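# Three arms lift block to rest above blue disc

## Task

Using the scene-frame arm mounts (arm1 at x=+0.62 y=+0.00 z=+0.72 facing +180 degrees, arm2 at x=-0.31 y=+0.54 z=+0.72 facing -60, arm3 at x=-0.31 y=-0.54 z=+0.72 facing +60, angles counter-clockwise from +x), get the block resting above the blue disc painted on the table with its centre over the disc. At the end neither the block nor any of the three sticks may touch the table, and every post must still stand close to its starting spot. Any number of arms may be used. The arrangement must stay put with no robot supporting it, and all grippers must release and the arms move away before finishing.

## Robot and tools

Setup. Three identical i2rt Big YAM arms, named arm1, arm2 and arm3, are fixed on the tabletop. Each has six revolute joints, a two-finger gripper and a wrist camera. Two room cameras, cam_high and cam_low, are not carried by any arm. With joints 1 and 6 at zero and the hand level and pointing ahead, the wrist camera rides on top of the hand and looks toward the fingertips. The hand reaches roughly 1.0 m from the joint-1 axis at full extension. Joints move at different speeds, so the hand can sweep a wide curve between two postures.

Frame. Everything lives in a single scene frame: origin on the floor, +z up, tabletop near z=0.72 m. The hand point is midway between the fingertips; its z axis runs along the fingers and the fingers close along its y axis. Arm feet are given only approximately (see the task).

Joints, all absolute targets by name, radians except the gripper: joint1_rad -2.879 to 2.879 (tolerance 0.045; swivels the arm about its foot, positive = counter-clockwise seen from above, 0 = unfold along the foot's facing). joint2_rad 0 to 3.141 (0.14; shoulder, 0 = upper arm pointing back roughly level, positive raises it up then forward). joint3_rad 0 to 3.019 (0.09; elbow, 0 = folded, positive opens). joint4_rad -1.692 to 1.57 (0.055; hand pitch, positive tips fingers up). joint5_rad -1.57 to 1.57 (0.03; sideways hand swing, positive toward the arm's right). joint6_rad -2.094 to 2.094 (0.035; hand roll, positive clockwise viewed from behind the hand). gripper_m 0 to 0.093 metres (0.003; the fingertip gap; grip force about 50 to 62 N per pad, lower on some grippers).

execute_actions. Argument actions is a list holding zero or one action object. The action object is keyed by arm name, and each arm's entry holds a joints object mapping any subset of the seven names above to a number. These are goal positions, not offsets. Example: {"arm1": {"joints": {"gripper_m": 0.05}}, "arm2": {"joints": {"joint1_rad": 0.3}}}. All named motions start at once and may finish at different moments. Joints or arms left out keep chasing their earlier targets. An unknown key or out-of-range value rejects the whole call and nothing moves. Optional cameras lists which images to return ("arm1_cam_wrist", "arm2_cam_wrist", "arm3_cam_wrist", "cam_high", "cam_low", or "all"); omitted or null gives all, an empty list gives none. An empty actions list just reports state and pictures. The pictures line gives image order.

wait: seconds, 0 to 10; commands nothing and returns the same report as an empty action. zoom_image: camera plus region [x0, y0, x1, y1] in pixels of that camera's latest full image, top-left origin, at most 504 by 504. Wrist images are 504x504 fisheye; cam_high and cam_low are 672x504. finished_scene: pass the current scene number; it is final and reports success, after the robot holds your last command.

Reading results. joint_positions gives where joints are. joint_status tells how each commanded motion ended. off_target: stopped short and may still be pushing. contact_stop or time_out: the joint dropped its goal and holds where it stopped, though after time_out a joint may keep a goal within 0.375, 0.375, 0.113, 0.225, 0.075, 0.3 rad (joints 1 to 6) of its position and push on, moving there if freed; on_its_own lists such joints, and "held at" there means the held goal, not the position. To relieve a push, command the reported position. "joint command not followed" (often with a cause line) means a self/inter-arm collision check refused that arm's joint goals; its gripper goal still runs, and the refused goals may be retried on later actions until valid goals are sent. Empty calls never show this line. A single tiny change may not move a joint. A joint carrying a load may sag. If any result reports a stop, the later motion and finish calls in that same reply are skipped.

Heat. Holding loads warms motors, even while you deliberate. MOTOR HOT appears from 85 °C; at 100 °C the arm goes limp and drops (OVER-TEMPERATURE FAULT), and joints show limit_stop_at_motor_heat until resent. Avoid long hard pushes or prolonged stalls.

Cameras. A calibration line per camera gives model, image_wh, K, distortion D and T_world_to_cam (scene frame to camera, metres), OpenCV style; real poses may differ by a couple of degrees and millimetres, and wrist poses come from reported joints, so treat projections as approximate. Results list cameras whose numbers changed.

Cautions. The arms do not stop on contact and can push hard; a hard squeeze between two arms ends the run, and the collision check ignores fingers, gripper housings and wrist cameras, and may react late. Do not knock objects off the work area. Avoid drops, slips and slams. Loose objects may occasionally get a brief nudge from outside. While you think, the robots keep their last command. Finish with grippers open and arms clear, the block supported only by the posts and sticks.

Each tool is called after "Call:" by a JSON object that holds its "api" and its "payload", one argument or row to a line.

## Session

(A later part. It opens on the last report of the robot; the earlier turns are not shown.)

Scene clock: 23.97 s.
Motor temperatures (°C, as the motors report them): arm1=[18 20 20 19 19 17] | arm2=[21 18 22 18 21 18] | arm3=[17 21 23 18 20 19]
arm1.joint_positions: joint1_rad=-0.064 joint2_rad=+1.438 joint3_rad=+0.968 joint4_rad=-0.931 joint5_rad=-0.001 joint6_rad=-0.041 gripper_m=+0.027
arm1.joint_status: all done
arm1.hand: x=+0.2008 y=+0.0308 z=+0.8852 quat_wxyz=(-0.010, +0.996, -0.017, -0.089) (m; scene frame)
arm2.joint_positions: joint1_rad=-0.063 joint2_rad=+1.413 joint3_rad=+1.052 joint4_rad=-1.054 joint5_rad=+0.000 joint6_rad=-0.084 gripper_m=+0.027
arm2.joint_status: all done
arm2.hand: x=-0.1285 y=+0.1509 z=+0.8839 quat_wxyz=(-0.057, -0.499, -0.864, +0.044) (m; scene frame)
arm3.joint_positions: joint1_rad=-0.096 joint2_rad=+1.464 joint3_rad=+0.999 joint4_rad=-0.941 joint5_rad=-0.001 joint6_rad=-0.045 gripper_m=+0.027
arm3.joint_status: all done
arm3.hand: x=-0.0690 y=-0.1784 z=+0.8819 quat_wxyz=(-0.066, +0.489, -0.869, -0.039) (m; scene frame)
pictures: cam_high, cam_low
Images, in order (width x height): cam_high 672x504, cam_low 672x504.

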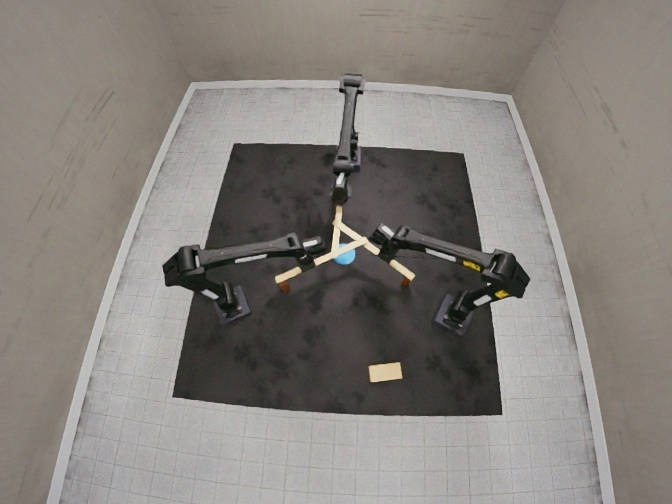

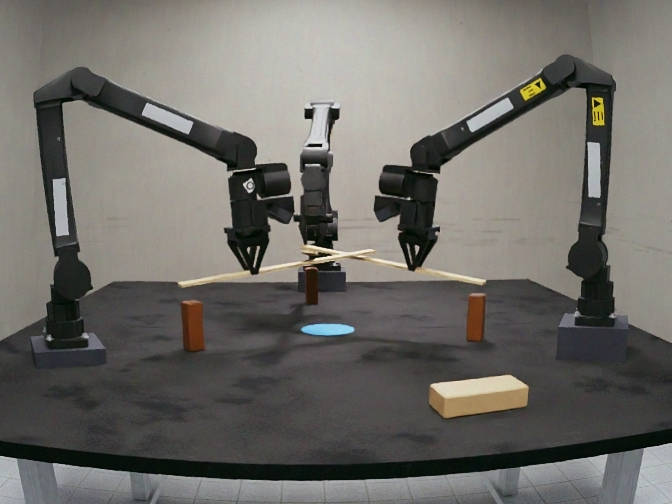

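Call:
{"api": "execute_actions", "payload": {
  "actions": [
    {"arm1":{"joints":{"joint2_rad":1.515,"joint4_rad":-0.895}},"arm2":{"joints":{"joint2_rad":1.49,"joint4_rad":-1.005}},"arm3":{"joints":{"joint2_rad":1.535,"joint4_rad":-0.9}}}
  ],
  "cameras": ["cam_low","cam_high"]
}}

Call:
{"api": "zoom_image", "payload": {
  "camera": "cam_high",
  "region": [250,160,450,310]
}}

Call:
{"api": "zoom_image", "payload": {
  "camera": "cam_low",
  "region": [160,220,510,360]
}}

Scene clock: 25.23 s.
Motor temperatures (°C, as the motors report them): arm1=[18 20 21 19 19 17] | arm2=[21 18 23 18 21 18] | arm3=[17 21 24 18 20 19]
arm1.joint_positions: joint1_rad=-0.064 joint2_rad=+1.517 joint3_rad=+0.971 joint4_rad=-0.914 joint5_rad=-0.001 joint6_rad=-0.041 gripper_m=+0.027
arm1.joint_status: all done
arm1.hand: x=+0.1990 y=+0.0312 z=+0.8552 quat_wxyz=(-0.009, +0.998, -0.017, -0.059) (m; scene frame)
arm2.joint_positions: joint1_rad=-0.063 joint2_rad=+1.495 joint3_rad=+1.052 joint4_rad=-1.018 joint5_rad=+0.000 joint6_rad=-0.084 gripper_m=+0.027
arm2.joint_status: all done
arm2.hand: x=-0.1255 y=+0.1441 z=+0.8514 quat_wxyz=(-0.037, -0.500, -0.865, +0.031) (m; scene frame)
arm3.joint_positions: joint1_rad=-0.096 joint2_rad=+1.543 joint3_rad=+1.000 joint4_rad=-0.919 joint5_rad=-0.001 joint6_rad=-0.045 gripper_m=+0.027
arm3.joint_status: all done
arm3.hand: x=-0.0683 y=-0.1767 z=+0.8505 quat_wxyz=(-0.041, +0.490, -0.870, -0.026) (m; scene frame)
pictures: cam_high, cam_low
Images, in order (width x height): cam_high 672x504, cam_low 672x504.

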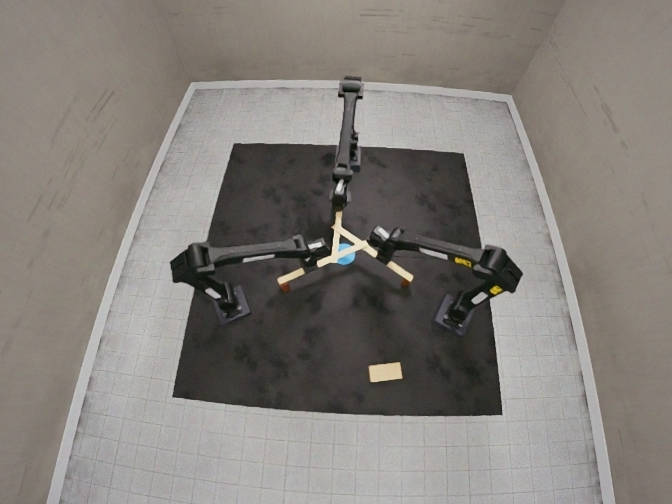

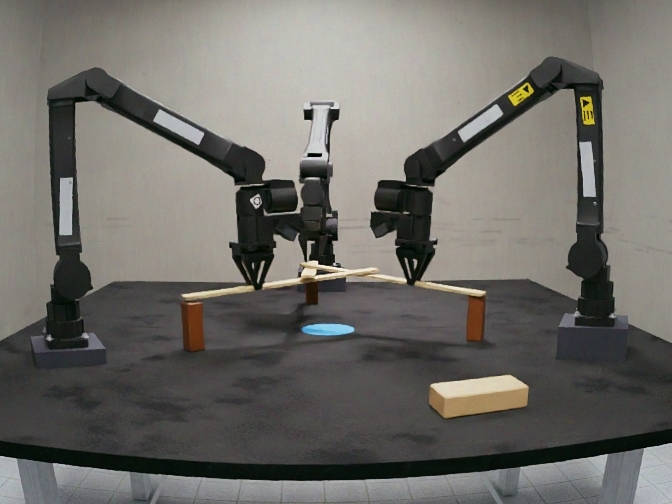

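Region (250, 160, 450, 310) of cam_high's 672x504 image, scaled by 2.520, with more detail than that image has; it fills the top 378 rows of this view, and the rest is white.

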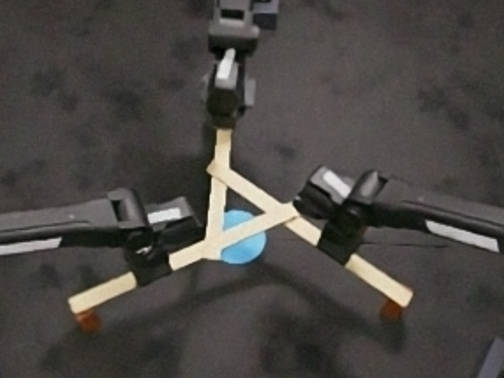

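Region (160, 220, 510, 360) of cam_low's 672x504 image, scaled by 1.440, with more detail than that image has; it fills the top 202 rows of this view, and the rest is white.

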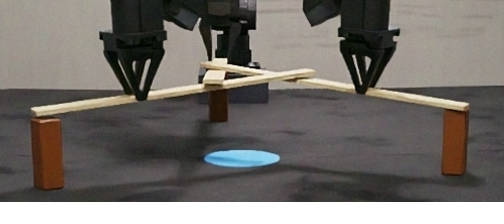

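Call:
{"api": "execute_actions", "payload": {
  "actions": [
    {"arm1":{"joints":{"joint2_rad":1.545}},"arm2":{"joints":{"joint2_rad":1.52}},"arm3":{"joints":{"joint2_rad":1.56}}}
  ],
  "cameras": []
}}

Call:
{"api": "execute_actions", "payload": {
  "actions": [
    {"arm1":{"joints":{"gripper_m":0.045}},"arm2":{"joints":{"gripper_m":0.045}},"arm3":{"joints":{"gripper_m":0.045}}}
  ],
  "cameras": ["cam_low"]
}}

Call:
{"api": "execute_actions", "payload": {
  "actions": [
    {"arm1":{"joints":{"joint2_rad":1.1}},"arm2":{"joints":{"joint2_rad":1.1}},"arm3":{"joints":{"joint2_rad":1.2}}}
  ],
  "cameras": ["cam_low","cam_high"]
}}

Call:
{"api": "zoom_image", "payload": {
  "camera": "cam_high",
  "region": [250,160,450,310]
}}

Scene clock: 26.53 s.
Motor temperatures (°C, as the motors report them): arm1=[18 20 21 19 19 17] | arm2=[21 18 23 18 21 18] | arm3=[17 21 24 18 20 19]
arm1.joint_positions: joint1_rad=-0.064 joint2_rad=+1.536 joint3_rad=+0.971 joint4_rad=-0.913 joint5_rad=-0.001 joint6_rad=-0.041 gripper_m=+0.027
arm1.joint_status: all done
arm1.hand: x=+0.1998 y=+0.0313 z=+0.8476 quat_wxyz=(-0.008, +0.999, -0.017, -0.050) (m; scene frame)
arm2.joint_positions: joint1_rad=-0.063 joint2_rad=+1.509 joint3_rad=+1.052 joint4_rad=-1.017 joint5_rad=+0.000 joint6_rad=-0.084 gripper_m=+0.027
arm2.joint_status: all done
arm2.hand: x=-0.1256 y=+0.1441 z=+0.8458 quat_wxyz=(-0.032, -0.500, -0.865, +0.028) (m; scene frame)
arm3.joint_positions: joint1_rad=-0.096 joint2_rad=+1.550 joint3_rad=+1.000 joint4_rad=-0.918 joint5_rad=-0.001 joint6_rad=-0.045 gripper_m=+0.027
arm3.joint_status: all done
arm3.hand: x=-0.0684 y=-0.1769 z=+0.8477 quat_wxyz=(-0.038, +0.490, -0.870, -0.025) (m; scene frame)
pictures: none
No camera images: the call's "cameras" was empty. Leave "cameras" out to get every camera's image.

Scene clock: 27.13 s.
Motor temperatures (°C, as the motors report them): arm1=[18 20 21 19 19 17] | arm2=[21 18 23 18 21 18] | arm3=[17 21 24 18 20 19]
arm1.joint_positions: joint1_rad=-0.064 joint2_rad=+1.536 joint3_rad=+0.971 joint4_rad=-0.913 joint5_rad=-0.001 joint6_rad=-0.042 gripper_m=+0.045
arm1.joint_status: all done
arm1.hand: x=+0.1998 y=+0.0313 z=+0.8476 quat_wxyz=(-0.008, +0.999, -0.016, -0.050) (m; scene frame)
arm2.joint_positions: joint1_rad=-0.063 joint2_rad=+1.509 joint3_rad=+1.052 joint4_rad=-1.017 joint5_rad=+0.000 joint6_rad=-0.084 gripper_m=+0.045
arm2.joint_status: all done
arm2.hand: x=-0.1256 y=+0.1441 z=+0.8458 quat_wxyz=(-0.032, -0.500, -0.865, +0.028) (m; scene frame)
arm3.joint_positions: joint1_rad=-0.096 joint2_rad=+1.550 joint3_rad=+1.000 joint4_rad=-0.918 joint5_rad=-0.001 joint6_rad=-0.045 gripper_m=+0.045
arm3.joint_status: all done
arm3.hand: x=-0.0684 y=-0.1769 z=+0.8477 quat_wxyz=(-0.038, +0.490, -0.870, -0.025) (m; scene frame)
pictures: cam_low
Images, in order (width x height): cam_low 672x504.

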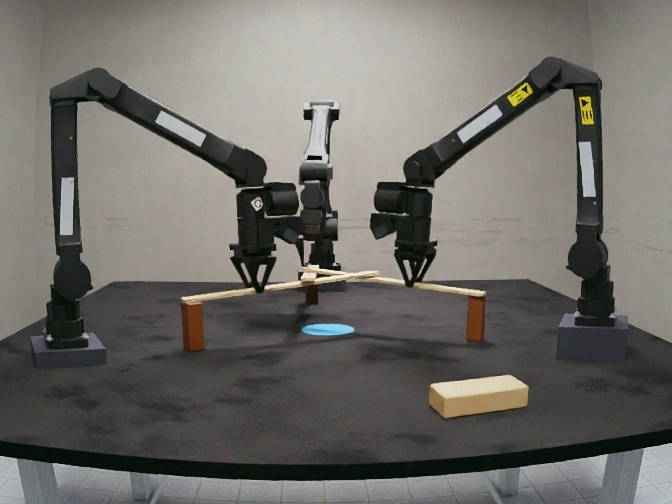

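Scene clock: 28.47 s.
Motor temperatures (°C, as the motors report them): arm1=[18 20 22 19 19 17] | arm2=[21 18 23 18 21 18] | arm3=[17 21 24 18 20 19]
arm1.joint_positions: joint1_rad=-0.064 joint2_rad=+1.088 joint3_rad=+0.980 joint4_rad=-0.913 joint5_rad=-0.001 joint6_rad=-0.042 gripper_m=+0.045
arm1.joint_status: all done
arm1.hand: x=+0.2086 y=+0.0285 z=+1.0318 quat_wxyz=(-0.021, +0.961, -0.014, -0.274) (m; scene frame)
arm2.joint_positions: joint1_rad=-0.063 joint2_rad=+1.094 joint3_rad=+1.062 joint4_rad=-1.017 joint5_rad=+0.000 joint6_rad=-0.084 gripper_m=+0.045
arm2.joint_status: all done
arm2.hand: x=-0.1319 y=+0.1609 z=+1.0195 quat_wxyz=(-0.205, -0.483, -0.838, +0.147) (m; scene frame)
arm3.joint_positions: joint1_rad=-0.096 joint2_rad=+1.195 joint3_rad=+1.009 joint4_rad=-0.918 joint5_rad=-0.001 joint6_rad=-0.045 gripper_m=+0.045
arm3.joint_status: all done
arm3.hand: x=-0.0668 y=-0.1769 z=+0.9989 quat_wxyz=(-0.199, +0.478, -0.849, -0.106) (m; scene frame)
pictures: cam_high, cam_low
Images, in order (width x height): cam_high 672x504, cam_low 672x504.

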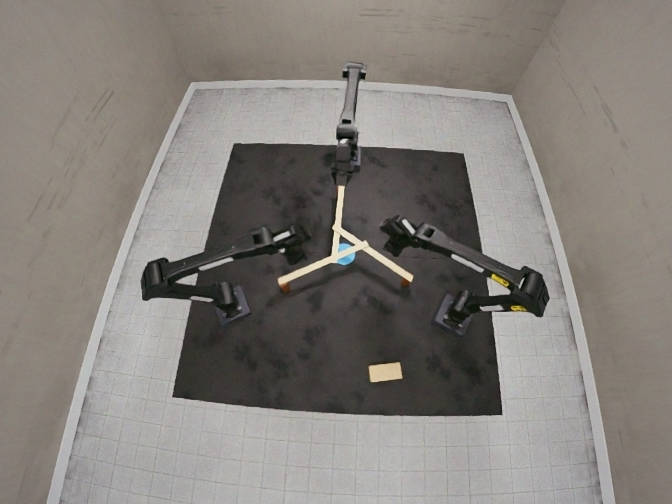

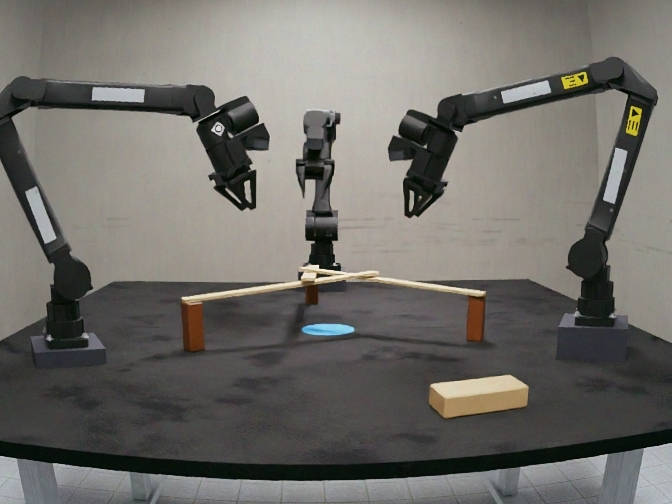

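Region (250, 160, 450, 310) of cam_high's 672x504 image, scaled by 2.520, with more detail than that image has; it fills the top 378 rows of this view, and the rest is white.

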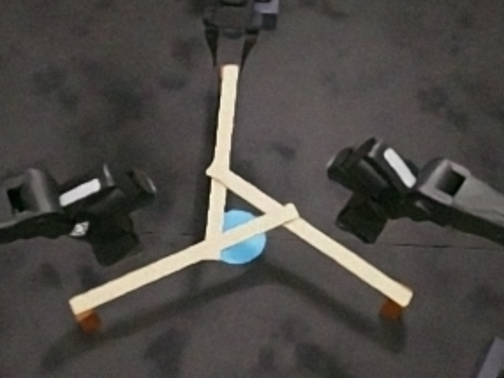

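Call:
{"api": "execute_actions", "payload": {
  "actions": [
    {"arm1":{"joints":{"joint2_rad":0.7}},"arm2":{"joints":{"joint2_rad":0.7,"joint1_rad":0.7}},"arm3":{"joints":{"joint1_rad":1.133,"joint3_rad":1.08,"joint4_rad":-0.97,"joint6_rad":0.545,"gripper_m":0.093}}}
  ],
  "cameras": []
}}

Call:
{"api": "execute_actions", "payload": {
  "actions": [
    {"arm3":{"joints":{"joint2_rad":1.61}}}
  ],
  "cameras": ["arm3_cam_wrist","cam_low"]
}}

Scene clock: 30.50 s.
Motor temperatures (°C, as the motors report them): arm1=[18 20 22 19 19 17] | arm2=[21 18 24 18 21 18] | arm3=[17 21 25 18 20 19]
arm1.joint_positions: joint1_rad=-0.064 joint2_rad=+0.690 joint3_rad=+0.980 joint4_rad=-0.913 joint5_rad=-0.001 joint6_rad=-0.042 gripper_m=+0.045
arm1.joint_status: all done
arm1.hand: x=+0.2850 y=+0.0211 z=+1.1743 quat_wxyz=(-0.032, +0.888, -0.012, -0.459) (m; scene frame)
arm2.joint_positions: joint1_rad=+0.696 joint2_rad=+0.699 joint3_rad=+1.062 joint4_rad=-1.017 joint5_rad=-0.001 joint6_rad=-0.084 gripper_m=+0.045
arm2.joint_status: all done
arm2.hand: x=+0.0006 y=+0.4141 z=+1.1592 quat_wxyz=(-0.425, -0.130, -0.890, +0.097) (m; scene frame)
arm3.joint_positions: joint1_rad=+1.133 joint2_rad=+1.197 joint3_rad=+1.021 joint4_rad=-0.952 joint5_rad=-0.001 joint6_rad=+0.533 gripper_m=+0.093
arm3.joint_status: all done
arm3.hand: x=-0.5624 y=-0.1925 z=+1.0070 quat_wxyz=(-0.037, +0.725, -0.652, -0.219) (m; scene frame)
pictures: none
No camera images: the call's "cameras" was empty. Leave "cameras" out to get every camera's image.

Scene clock: 31.63 s.
Motor temperatures (°C, as the motors report them): arm1=[18 20 23 19 19 17] | arm2=[21 18 24 18 21 18] | arm3=[17 21 25 18 20 19]
arm1.joint_positions: joint1_rad=-0.064 joint2_rad=+0.690 joint3_rad=+0.980 joint4_rad=-0.913 joint5_rad=-0.001 joint6_rad=-0.042 gripper_m=+0.045
arm1.joint_status: not commanded
arm1.hand: x=+0.2850 y=+0.0211 z=+1.1743 quat_wxyz=(-0.032, +0.888, -0.012, -0.459) (m; scene frame)
arm2.joint_positions: joint1_rad=+0.696 joint2_rad=+0.699 joint3_rad=+1.062 joint4_rad=-1.017 joint5_rad=-0.001 joint6_rad=-0.084 gripper_m=+0.045
arm2.joint_status: not commanded
arm2.hand: x=+0.0006 y=+0.4141 z=+1.1592 quat_wxyz=(-0.425, -0.130, -0.890, +0.097) (m; scene frame)
arm3.joint_positions: joint1_rad=+1.133 joint2_rad=+1.632 joint3_rad=+1.038 joint4_rad=-0.955 joint5_rad=-0.001 joint6_rad=+0.533 gripper_m=+0.093
arm3.joint_status: all done
arm3.hand: x=-0.5689 y=-0.1880 z=+0.8332 quat_wxyz=(+0.005, +0.744, -0.668, -0.014) (m; scene frame)
pictures: arm3_cam_wrist, cam_low
camera_calibration (this result's frames):
arm3_cam_wrist: T_world_to_cam=[[0.994035, 0.10665, -0.0228185, 0.606608], [0.100987, -0.82104, 0.561867, -0.553572], [0.0411883, -0.56082, -0.826913, 0.727641], [0, 0, 0, 1]] pos_world=[-0.577056, -0.111124, 0.926571]
Images, in order (width x height): arm3_cam_wrist 504x504, cam_low 672x504.

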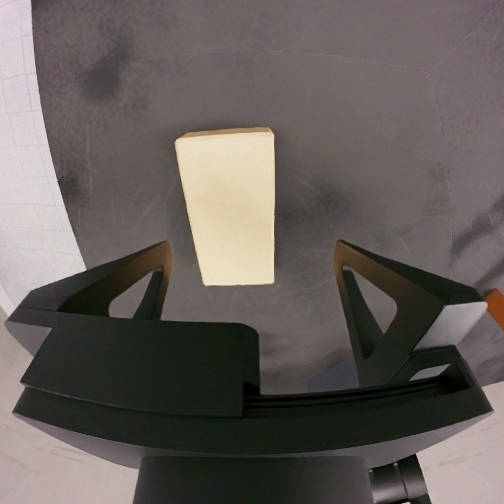

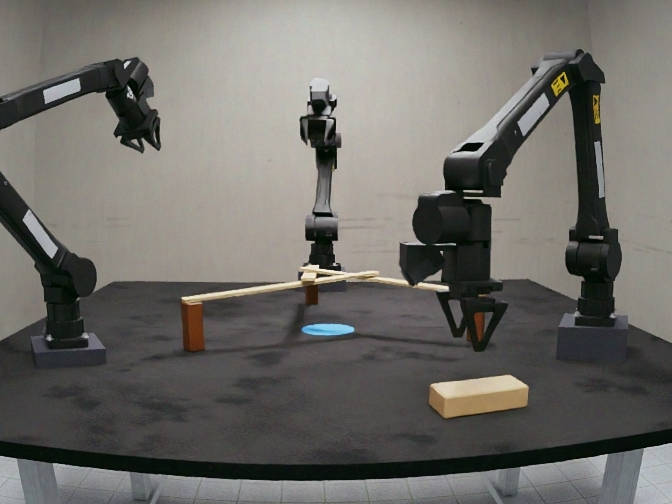

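Call:
{"api": "execute_actions", "payload": {
  "actions": [
    {"arm3":{"joints":{"joint1_rad":1.175,"joint2_rad":1.69,"joint4_rad":-0.87}}}
  ],
  "cameras": ["arm3_cam_wrist"]
}}

Call:
{"api": "execute_actions", "payload": {
  "actions": [
    {"arm3":{"joints":{"joint2_rad":1.795,"joint4_rad":-0.795}}}
  ],
  "cameras": ["arm3_cam_wrist"]
}}

Call:
{"api": "execute_actions", "payload": {
  "actions": [
    {"arm3":{"joints":{"gripper_m":0.03}}}
  ],
  "cameras": ["arm3_cam_wrist","cam_low"]
}}

Scene clock: 33.10 s.
Motor temperatures (°C, as the motors report them): arm1=[18 19 23 19 19 17] | arm2=[21 18 24 18 21 18] | arm3=[17 21 26 18 20 19]
arm1.joint_positions: joint1_rad=-0.064 joint2_rad=+0.690 joint3_rad=+0.980 joint4_rad=-0.913 joint5_rad=-0.001 joint6_rad=-0.042 gripper_m=+0.045
arm1.joint_status: not commanded
arm1.hand: x=+0.2850 y=+0.0211 z=+1.1743 quat_wxyz=(-0.032, +0.888, -0.012, -0.459) (m; scene frame)
arm2.joint_positions: joint1_rad=+0.696 joint2_rad=+0.699 joint3_rad=+1.062 joint4_rad=-1.017 joint5_rad=-0.001 joint6_rad=-0.084 gripper_m=+0.045
arm2.joint_status: not commanded
arm2.hand: x=+0.0006 y=+0.4141 z=+1.1592 quat_wxyz=(-0.425, -0.130, -0.890, +0.097) (m; scene frame)
arm3.joint_positions: joint1_rad=+1.173 joint2_rad=+1.692 joint3_rad=+1.038 joint4_rad=-0.888 joint5_rad=-0.001 joint6_rad=+0.533 gripper_m=+0.093
arm3.joint_status: all done
arm3.hand: x=-0.5894 y=-0.1903 z=+0.8089 quat_wxyz=(+0.004, +0.757, -0.653, -0.018) (m; scene frame)
pictures: arm3_cam_wrist
camera_calibration (this result's frames):
arm3_cam_wrist: T_world_to_cam=[[0.989025, 0.145289, -0.0268294, 0.634396], [0.135556, -0.820119, 0.555904, -0.514277], [0.0587634, -0.553441, -0.830813, 0.722022], [0, 0, 0, 1]] pos_world=[-0.600149, -0.114343, 0.902775]
Images, in order (width x height): arm3_cam_wrist 504x504.

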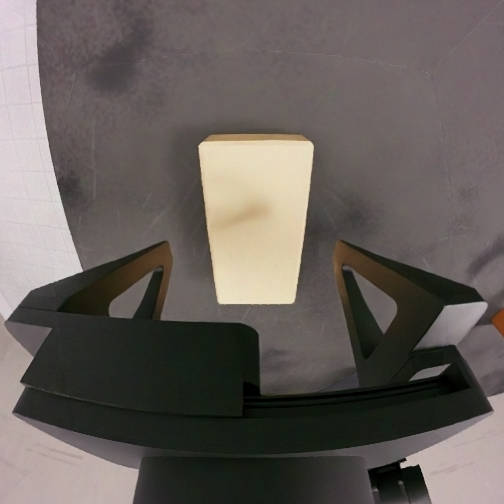

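Scene clock: 34.00 s.
Motor temperatures (°C, as the motors report them): arm1=[18 19 23 19 19 17] | arm2=[21 18 24 18 21 18] | arm3=[17 21 25 18 20 19]
arm1.joint_positions: joint1_rad=-0.064 joint2_rad=+0.690 joint3_rad=+0.980 joint4_rad=-0.913 joint5_rad=-0.001 joint6_rad=-0.042 gripper_m=+0.045
arm1.joint_status: not commanded
arm1.hand: x=+0.2850 y=+0.0211 z=+1.1743 quat_wxyz=(-0.032, +0.888, -0.012, -0.459) (m; scene frame)
arm2.joint_positions: joint1_rad=+0.696 joint2_rad=+0.699 joint3_rad=+1.062 joint4_rad=-1.017 joint5_rad=-0.001 joint6_rad=-0.084 gripper_m=+0.045
arm2.joint_status: not commanded
arm2.hand: x=+0.0006 y=+0.4141 z=+1.1592 quat_wxyz=(-0.425, -0.130, -0.890, +0.097) (m; scene frame)
arm3.joint_positions: joint1_rad=+1.173 joint2_rad=+1.807 joint3_rad=+1.042 joint4_rad=-0.812 joint5_rad=-0.001 joint6_rad=+0.533 gripper_m=+0.093
arm3.joint_status: all done
arm3.hand: x=-0.5933 y=-0.1865 z=+0.7612 quat_wxyz=(+0.007, +0.757, -0.653, -0.001) (m; scene frame)
pictures: arm3_cam_wrist
camera_calibration (this result's frames):
arm3_cam_wrist: T_world_to_cam=[[0.989351, 0.145287, -0.00877435, 0.622837], [0.123277, -0.804369, 0.5812, -0.507845], [0.0773829, -0.576092, -0.813713, 0.678539], [0, 0, 0, 1]] pos_world=[-0.606106, -0.108083, 0.852761]
Images, in order (width x height): arm3_cam_wrist 504x504.

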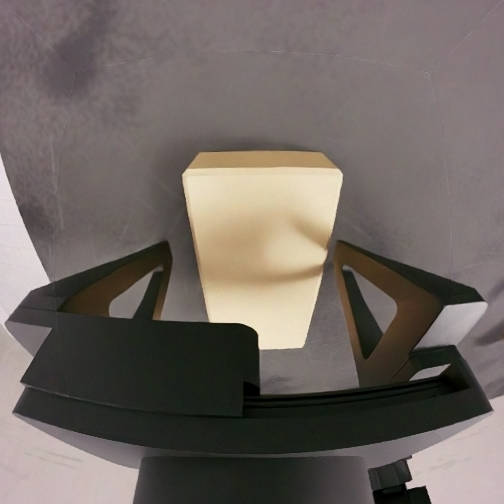

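Scene clock: 34.63 s.
Motor temperatures (°C, as the motors report them): arm1=[18 19 23 19 19 17] | arm2=[21 18 25 18 21 18] | arm3=[17 21 25 18 20 19]
arm1.joint_positions: joint1_rad=-0.064 joint2_rad=+0.690 joint3_rad=+0.980 joint4_rad=-0.913 joint5_rad=-0.001 joint6_rad=-0.042 gripper_m=+0.045
arm1.joint_status: not commanded
arm1.hand: x=+0.2850 y=+0.0211 z=+1.1743 quat_wxyz=(-0.032, +0.888, -0.012, -0.459) (m; scene frame)
arm2.joint_positions: joint1_rad=+0.696 joint2_rad=+0.699 joint3_rad=+1.062 joint4_rad=-1.017 joint5_rad=-0.001 joint6_rad=-0.084 gripper_m=+0.045
arm2.joint_status: not commanded
arm2.hand: x=+0.0006 y=+0.4141 z=+1.1592 quat_wxyz=(-0.425, -0.130, -0.890, +0.097) (m; scene frame)
arm3.joint_positions: joint1_rad=+1.173 joint2_rad=+1.807 joint3_rad=+1.042 joint4_rad=-0.811 joint5_rad=+0.000 joint6_rad=+0.534 gripper_m=+0.069
arm3.joint_status: gripper_m off_target (ended at +0.069, target +0.030)
arm3.hand: x=-0.5933 y=-0.1862 z=+0.7612 quat_wxyz=(+0.007, +0.757, -0.654, -0.001) (m; scene frame)
pictures: arm3_cam_wrist, cam_low
camera_calibration (this result's frames):
arm3_cam_wrist: T_world_to_cam=[[0.98952, 0.144153, -0.00836384, 0.622388], [0.122238, -0.805439, 0.579937, -0.507418], [0.0768632, -0.574881, -0.814619, 0.679342], [0, 0, 0, 1]] pos_world=[-0.606056, -0.107872, 0.85288]
Images, in order (width x height): arm3_cam_wrist 504x504, cam_low 672x504.

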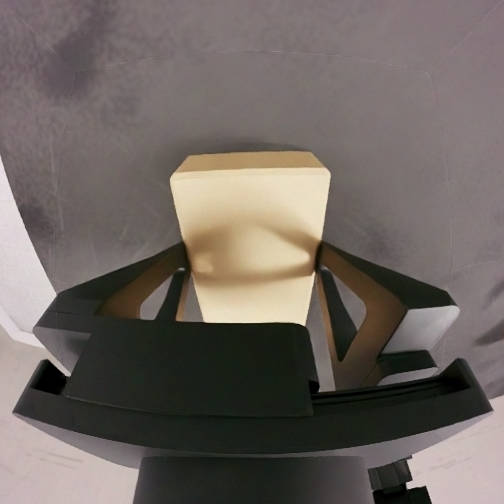

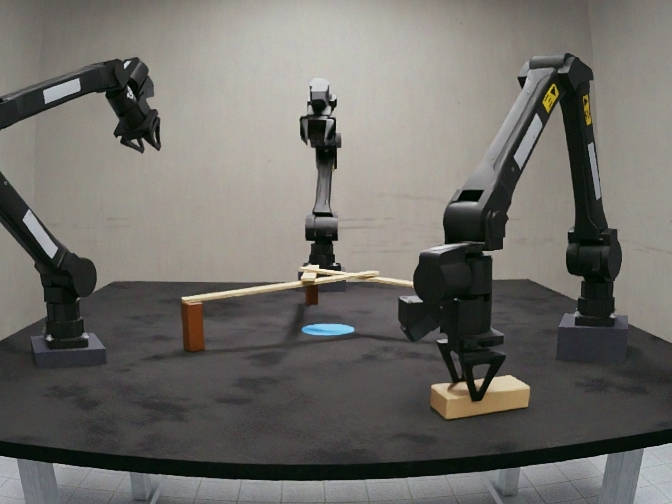

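Call:
{"api": "execute_actions", "payload": {
  "actions": [
    {"arm3":{"joints":{"joint2_rad":1.3,"joint4_rad":-1.3}}}
  ],
  "cameras": []
}}

Call:
{"api": "execute_actions", "payload": {
  "actions": [
    {"arm3":{"joints":{"joint1_rad":-0.027,"joint2_rad":1.6,"joint3_rad":1.6,"joint4_rad":-1.5,"joint6_rad":0}}}
  ],
  "cameras": []
}}

Call:
{"api": "execute_actions", "payload": {
  "actions": [
    {"arm3":{"joints":{"joint2_rad":1.95,"joint3_rad":1.96,"joint4_rad":-1.46}}}
  ],
  "cameras": ["cam_low","cam_high"]
}}

Scene clock: 36.60 s.
Motor temperatures (°C, as the motors report them): arm1=[18 19 24 19 19 17] | arm2=[21 18 25 18 21 18] | arm3=[17 21 26 18 20 19]
arm1.joint_positions: joint1_rad=-0.064 joint2_rad=+0.690 joint3_rad=+0.980 joint4_rad=-0.913 joint5_rad=-0.001 joint6_rad=-0.042 gripper_m=+0.045
arm1.joint_status: not commanded
arm1.hand: x=+0.2850 y=+0.0211 z=+1.1743 quat_wxyz=(-0.032, +0.888, -0.012, -0.459) (m; scene frame)
arm2.joint_positions: joint1_rad=+0.696 joint2_rad=+0.699 joint3_rad=+1.062 joint4_rad=-1.017 joint5_rad=-0.001 joint6_rad=-0.084 gripper_m=+0.045
arm2.joint_status: not commanded
arm2.hand: x=+0.0006 y=+0.4141 z=+1.1592 quat_wxyz=(-0.425, -0.130, -0.890, +0.097) (m; scene frame)
arm3.joint_positions: joint1_rad=+1.173 joint2_rad=+1.303 joint3_rad=+1.042 joint4_rad=-1.285 joint5_rad=+0.000 joint6_rad=+0.534 gripper_m=+0.069
arm3.joint_status: all done
arm3.hand: x=-0.5350 y=-0.2540 z=+0.9577 quat_wxyz=(+0.004, +0.756, -0.654, -0.016) (m; scene frame)
pictures: none
No camera images: the call's "cameras" was empty. Leave "cameras" out to get every camera's image.

Scene clock: 38.20 s.
Motor temperatures (°C, as the motors report them): arm1=[18 19 24 19 19 17] | arm2=[21 18 25 18 21 18] | arm3=[17 22 26 18 20 19]
arm1.joint_positions: joint1_rad=-0.064 joint2_rad=+0.690 joint3_rad=+0.980 joint4_rad=-0.913 joint5_rad=-0.001 joint6_rad=-0.042 gripper_m=+0.045
arm1.joint_status: not commanded
arm1.hand: x=+0.2850 y=+0.0211 z=+1.1743 quat_wxyz=(-0.032, +0.888, -0.012, -0.459) (m; scene frame)
arm2.joint_positions: joint1_rad=+0.696 joint2_rad=+0.699 joint3_rad=+1.062 joint4_rad=-1.017 joint5_rad=-0.001 joint6_rad=-0.084 gripper_m=+0.045
arm2.joint_status: not commanded
arm2.hand: x=+0.0006 y=+0.4141 z=+1.1592 quat_wxyz=(-0.425, -0.130, -0.890, +0.097) (m; scene frame)
arm3.joint_positions: joint1_rad=-0.034 joint2_rad=+1.639 joint3_rad=+1.555 joint4_rad=-1.483 joint5_rad=+0.003 joint6_rad=+0.013 gripper_m=+0.069
arm3.joint_status: all done
arm3.hand: x=-0.0563 y=-0.1068 z=+1.0066 quat_wxyz=(+0.005, +0.493, -0.870, -0.001) (m; scene frame)
pictures: none
No camera images: the call's "cameras" was empty. Leave "cameras" out to get every camera's image.

Scene clock: 39.50 s.
Motor temperatures (°C, as the motors report them): arm1=[18 19 24 19 19 17] | arm2=[21 18 25 18 21 18] | arm3=[17 22 27 18 20 19]
arm1.joint_positions: joint1_rad=-0.064 joint2_rad=+0.690 joint3_rad=+0.980 joint4_rad=-0.913 joint5_rad=-0.001 joint6_rad=-0.042 gripper_m=+0.045
arm1.joint_status: not commanded
arm1.hand: x=+0.2850 y=+0.0211 z=+1.1743 quat_wxyz=(-0.032, +0.888, -0.012, -0.459) (m; scene frame)
arm2.joint_positions: joint1_rad=+0.696 joint2_rad=+0.699 joint3_rad=+1.062 joint4_rad=-1.017 joint5_rad=-0.001 joint6_rad=-0.084 gripper_m=+0.045
arm2.joint_status: not commanded
arm2.hand: x=+0.0006 y=+0.4141 z=+1.1592 quat_wxyz=(-0.425, -0.130, -0.890, +0.097) (m; scene frame)
arm3.joint_positions: joint1_rad=-0.034 joint2_rad=+1.995 joint3_rad=+1.889 joint4_rad=-1.467 joint5_rad=+0.003 joint6_rad=+0.012 gripper_m=+0.069
arm3.joint_status: all done
arm3.hand: x=+0.0041 y=-0.0017 z=+0.9408 quat_wxyz=(+0.007, +0.493, -0.870, +0.000) (m; scene frame)
pictures: cam_high, cam_low
Images, in order (width x height): cam_high 672x504, cam_low 672x504.

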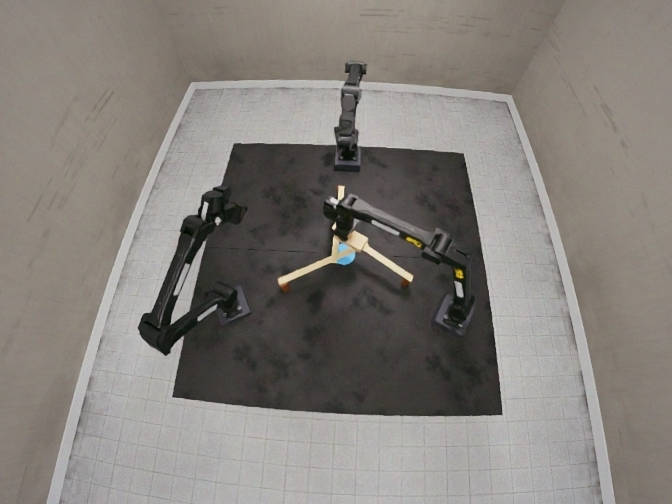

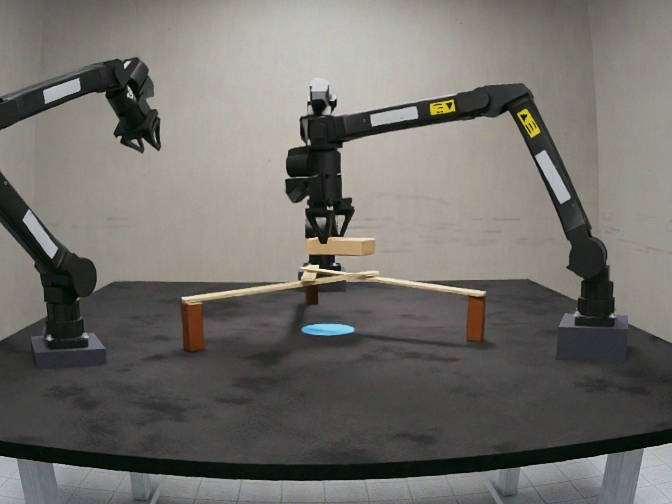

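Call:
{"api": "execute_actions", "payload": {
  "actions": [
    {"arm3":{"joints":{"joint2_rad":2.03,"joint4_rad":-1.39}}}
  ],
  "cameras": ["cam_low"]
}}

Call:
{"api": "zoom_image", "payload": {
  "camera": "cam_low",
  "region": [260,200,420,345]
}}

Scene clock: 40.70 s.
Motor temperatures (°C, as the motors report them): arm1=[18 19 25 19 19 17] | arm2=[21 18 25 18 21 18] | arm3=[17 22 27 18 20 19]
arm1.joint_positions: joint1_rad=-0.064 joint2_rad=+0.690 joint3_rad=+0.980 joint4_rad=-0.913 joint5_rad=-0.001 joint6_rad=-0.042 gripper_m=+0.045
arm1.joint_status: not commanded
arm1.hand: x=+0.2850 y=+0.0211 z=+1.1743 quat_wxyz=(-0.032, +0.888, -0.012, -0.459) (m; scene frame)
arm2.joint_positions: joint1_rad=+0.696 joint2_rad=+0.699 joint3_rad=+1.062 joint4_rad=-1.017 joint5_rad=-0.001 joint6_rad=-0.084 gripper_m=+0.045
arm2.joint_status: not commanded
arm2.hand: x=+0.0006 y=+0.4141 z=+1.1592 quat_wxyz=(-0.425, -0.130, -0.890, +0.097) (m; scene frame)
arm3.joint_positions: joint1_rad=-0.034 joint2_rad=+2.050 joint3_rad=+1.895 joint4_rad=-1.406 joint5_rad=+0.003 joint6_rad=+0.012 gripper_m=+0.069
arm3.joint_status: all done
arm3.hand: x=+0.0126 y=+0.0135 z=+0.9096 quat_wxyz=(+0.002, +0.493, -0.870, -0.003) (m; scene frame)
pictures: cam_low
Images, in order (width x height): cam_low 672x504.

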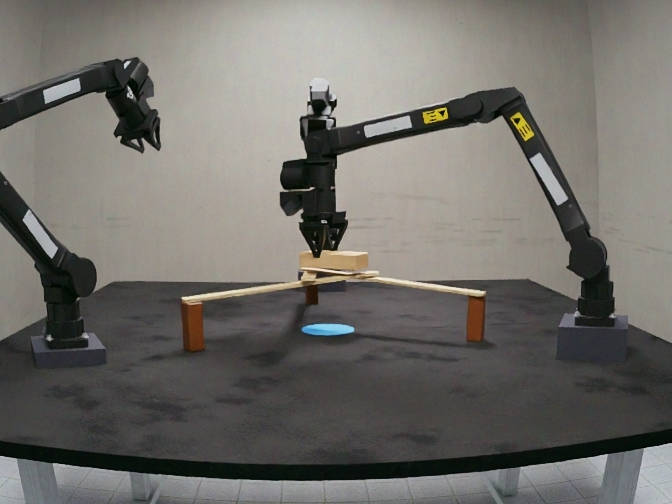

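Region (260, 200, 420, 345) of cam_low's 672x504 image, scaled by 3.150, with more detail than that image has; it fills the top 457 rows of this view, and the rest is white.

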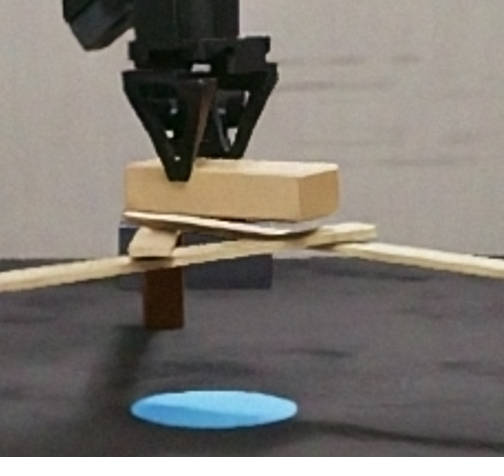

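Call:
{"api": "execute_actions", "payload": {
  "actions": [
    {"arm3":{"joints":{"joint2_rad":2.06}}}
  ],
  "cameras": ["cam_low"]
}}

Call:
{"api": "execute_actions", "payload": {
  "actions": [
    {"arm3":{"joints":{"gripper_m":0.09}}}
  ],
  "cameras": []
}}

Call:
{"api": "execute_actions", "payload": {
  "actions": [
    {"arm3":{"joints":{"joint2_rad":1.4,"joint4_rad":-1.6}}}
  ],
  "cameras": ["cam_low","cam_high"]
}}

Scene clock: 41.83 s.
Motor temperatures (°C, as the motors report them): arm1=[18 19 25 19 19 17] | arm2=[21 18 26 18 21 18] | arm3=[17 23 27 18 20 19]
arm1.joint_positions: joint1_rad=-0.064 joint2_rad=+0.690 joint3_rad=+0.980 joint4_rad=-0.913 joint5_rad=-0.001 joint6_rad=-0.042 gripper_m=+0.045
arm1.joint_status: not commanded
arm1.hand: x=+0.2850 y=+0.0211 z=+1.1743 quat_wxyz=(-0.032, +0.888, -0.012, -0.459) (m; scene frame)
arm2.joint_positions: joint1_rad=+0.696 joint2_rad=+0.699 joint3_rad=+1.062 joint4_rad=-1.017 joint5_rad=-0.001 joint6_rad=-0.084 gripper_m=+0.045
arm2.joint_status: not commanded
arm2.hand: x=+0.0006 y=+0.4141 z=+1.1592 quat_wxyz=(-0.425, -0.130, -0.890, +0.097) (m; scene frame)
arm3.joint_positions: joint1_rad=-0.034 joint2_rad=+2.068 joint3_rad=+1.895 joint4_rad=-1.406 joint5_rad=+0.003 joint6_rad=+0.012 gripper_m=+0.069
arm3.joint_status: all done
arm3.hand: x=+0.0124 y=+0.0134 z=+0.8984 quat_wxyz=(+0.010, +0.493, -0.870, +0.002) (m; scene frame)
pictures: cam_low
Images, in order (width x height): cam_low 672x504.

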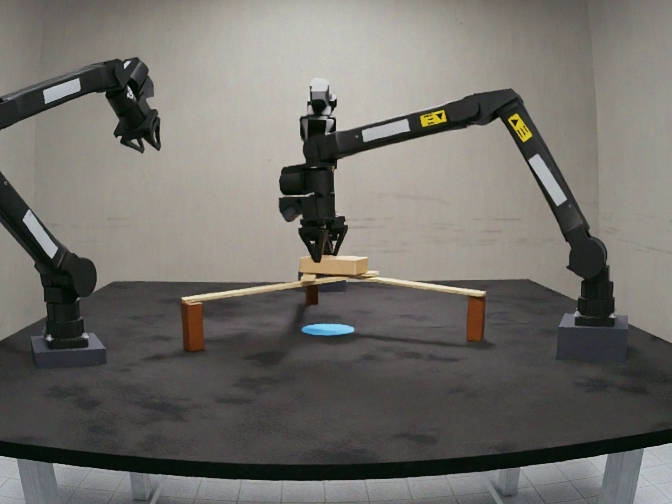

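Scene clock: 42.47 s.
Motor temperatures (°C, as the motors report them): arm1=[18 19 25 19 19 17] | arm2=[21 18 26 18 21 18] | arm3=[17 23 27 18 20 19]
arm1.joint_positions: joint1_rad=-0.064 joint2_rad=+0.690 joint3_rad=+0.980 joint4_rad=-0.913 joint5_rad=-0.001 joint6_rad=-0.042 gripper_m=+0.045
arm1.joint_status: not commanded
arm1.hand: x=+0.2850 y=+0.0211 z=+1.1743 quat_wxyz=(-0.032, +0.888, -0.012, -0.459) (m; scene frame)
arm2.joint_positions: joint1_rad=+0.696 joint2_rad=+0.699 joint3_rad=+1.062 joint4_rad=-1.017 joint5_rad=-0.001 joint6_rad=-0.084 gripper_m=+0.045
arm2.joint_status: not commanded
arm2.hand: x=+0.0006 y=+0.4141 z=+1.1592 quat_wxyz=(-0.425, -0.130, -0.890, +0.097) (m; scene frame)
arm3.joint_positions: joint1_rad=-0.034 joint2_rad=+2.068 joint3_rad=+1.900 joint4_rad=-1.406 joint5_rad=+0.003 joint6_rad=+0.012 gripper_m=+0.090
arm3.joint_status: all done
arm3.hand: x=+0.0132 y=+0.0147 z=+0.9002 quat_wxyz=(+0.008, +0.493, -0.870, +0.001) (m; scene frame)
pictures: none
No camera images: the call's "cameras" was empty. Leave "cameras" out to get every camera's image.

Scene clock: 44.27 s.
Motor temperatures (°C, as the motors report them): arm1=[18 19 25 19 19 17] | arm2=[21 18 26 18 21 18] | arm3=[17 23 27 18 20 19]
arm1.joint_positions: joint1_rad=-0.064 joint2_rad=+0.690 joint3_rad=+0.980 joint4_rad=-0.913 joint5_rad=-0.001 joint6_rad=-0.042 gripper_m=+0.045
arm1.joint_status: not commanded
arm1.hand: x=+0.2850 y=+0.0211 z=+1.1743 quat_wxyz=(-0.032, +0.888, -0.012, -0.459) (m; scene frame)
arm2.joint_positions: joint1_rad=+0.696 joint2_rad=+0.699 joint3_rad=+1.062 joint4_rad=-1.017 joint5_rad=-0.001 joint6_rad=-0.084 gripper_m=+0.045
arm2.joint_status: not commanded
arm2.hand: x=+0.0006 y=+0.4141 z=+1.1592 quat_wxyz=(-0.425, -0.130, -0.890, +0.097) (m; scene frame)
arm3.joint_positions: joint1_rad=-0.034 joint2_rad=+1.418 joint3_rad=+1.948 joint4_rad=-1.585 joint5_rad=+0.003 joint6_rad=+0.012 gripper_m=+0.090
arm3.joint_status: all done
arm3.hand: x=-0.0599 y=-0.1182 z=+1.2749 quat_wxyz=(-0.214, +0.476, -0.843, -0.128) (m; scene frame)
pictures: cam_high, cam_low
Images, in order (width x height): cam_high 672x504, cam_low 672x504.

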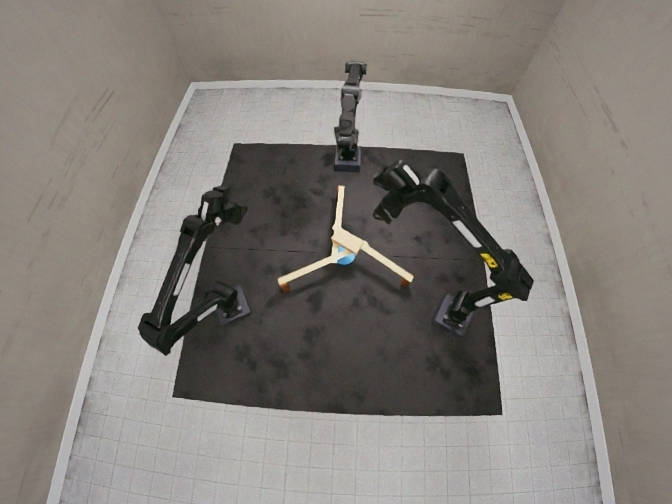

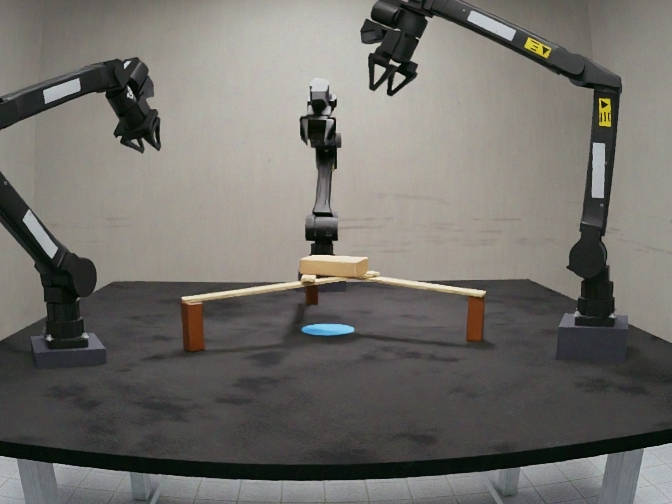

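Call:
{"api": "finished_scene", "payload": {
  "scene": 1
}}

The scene is finished: the task was done.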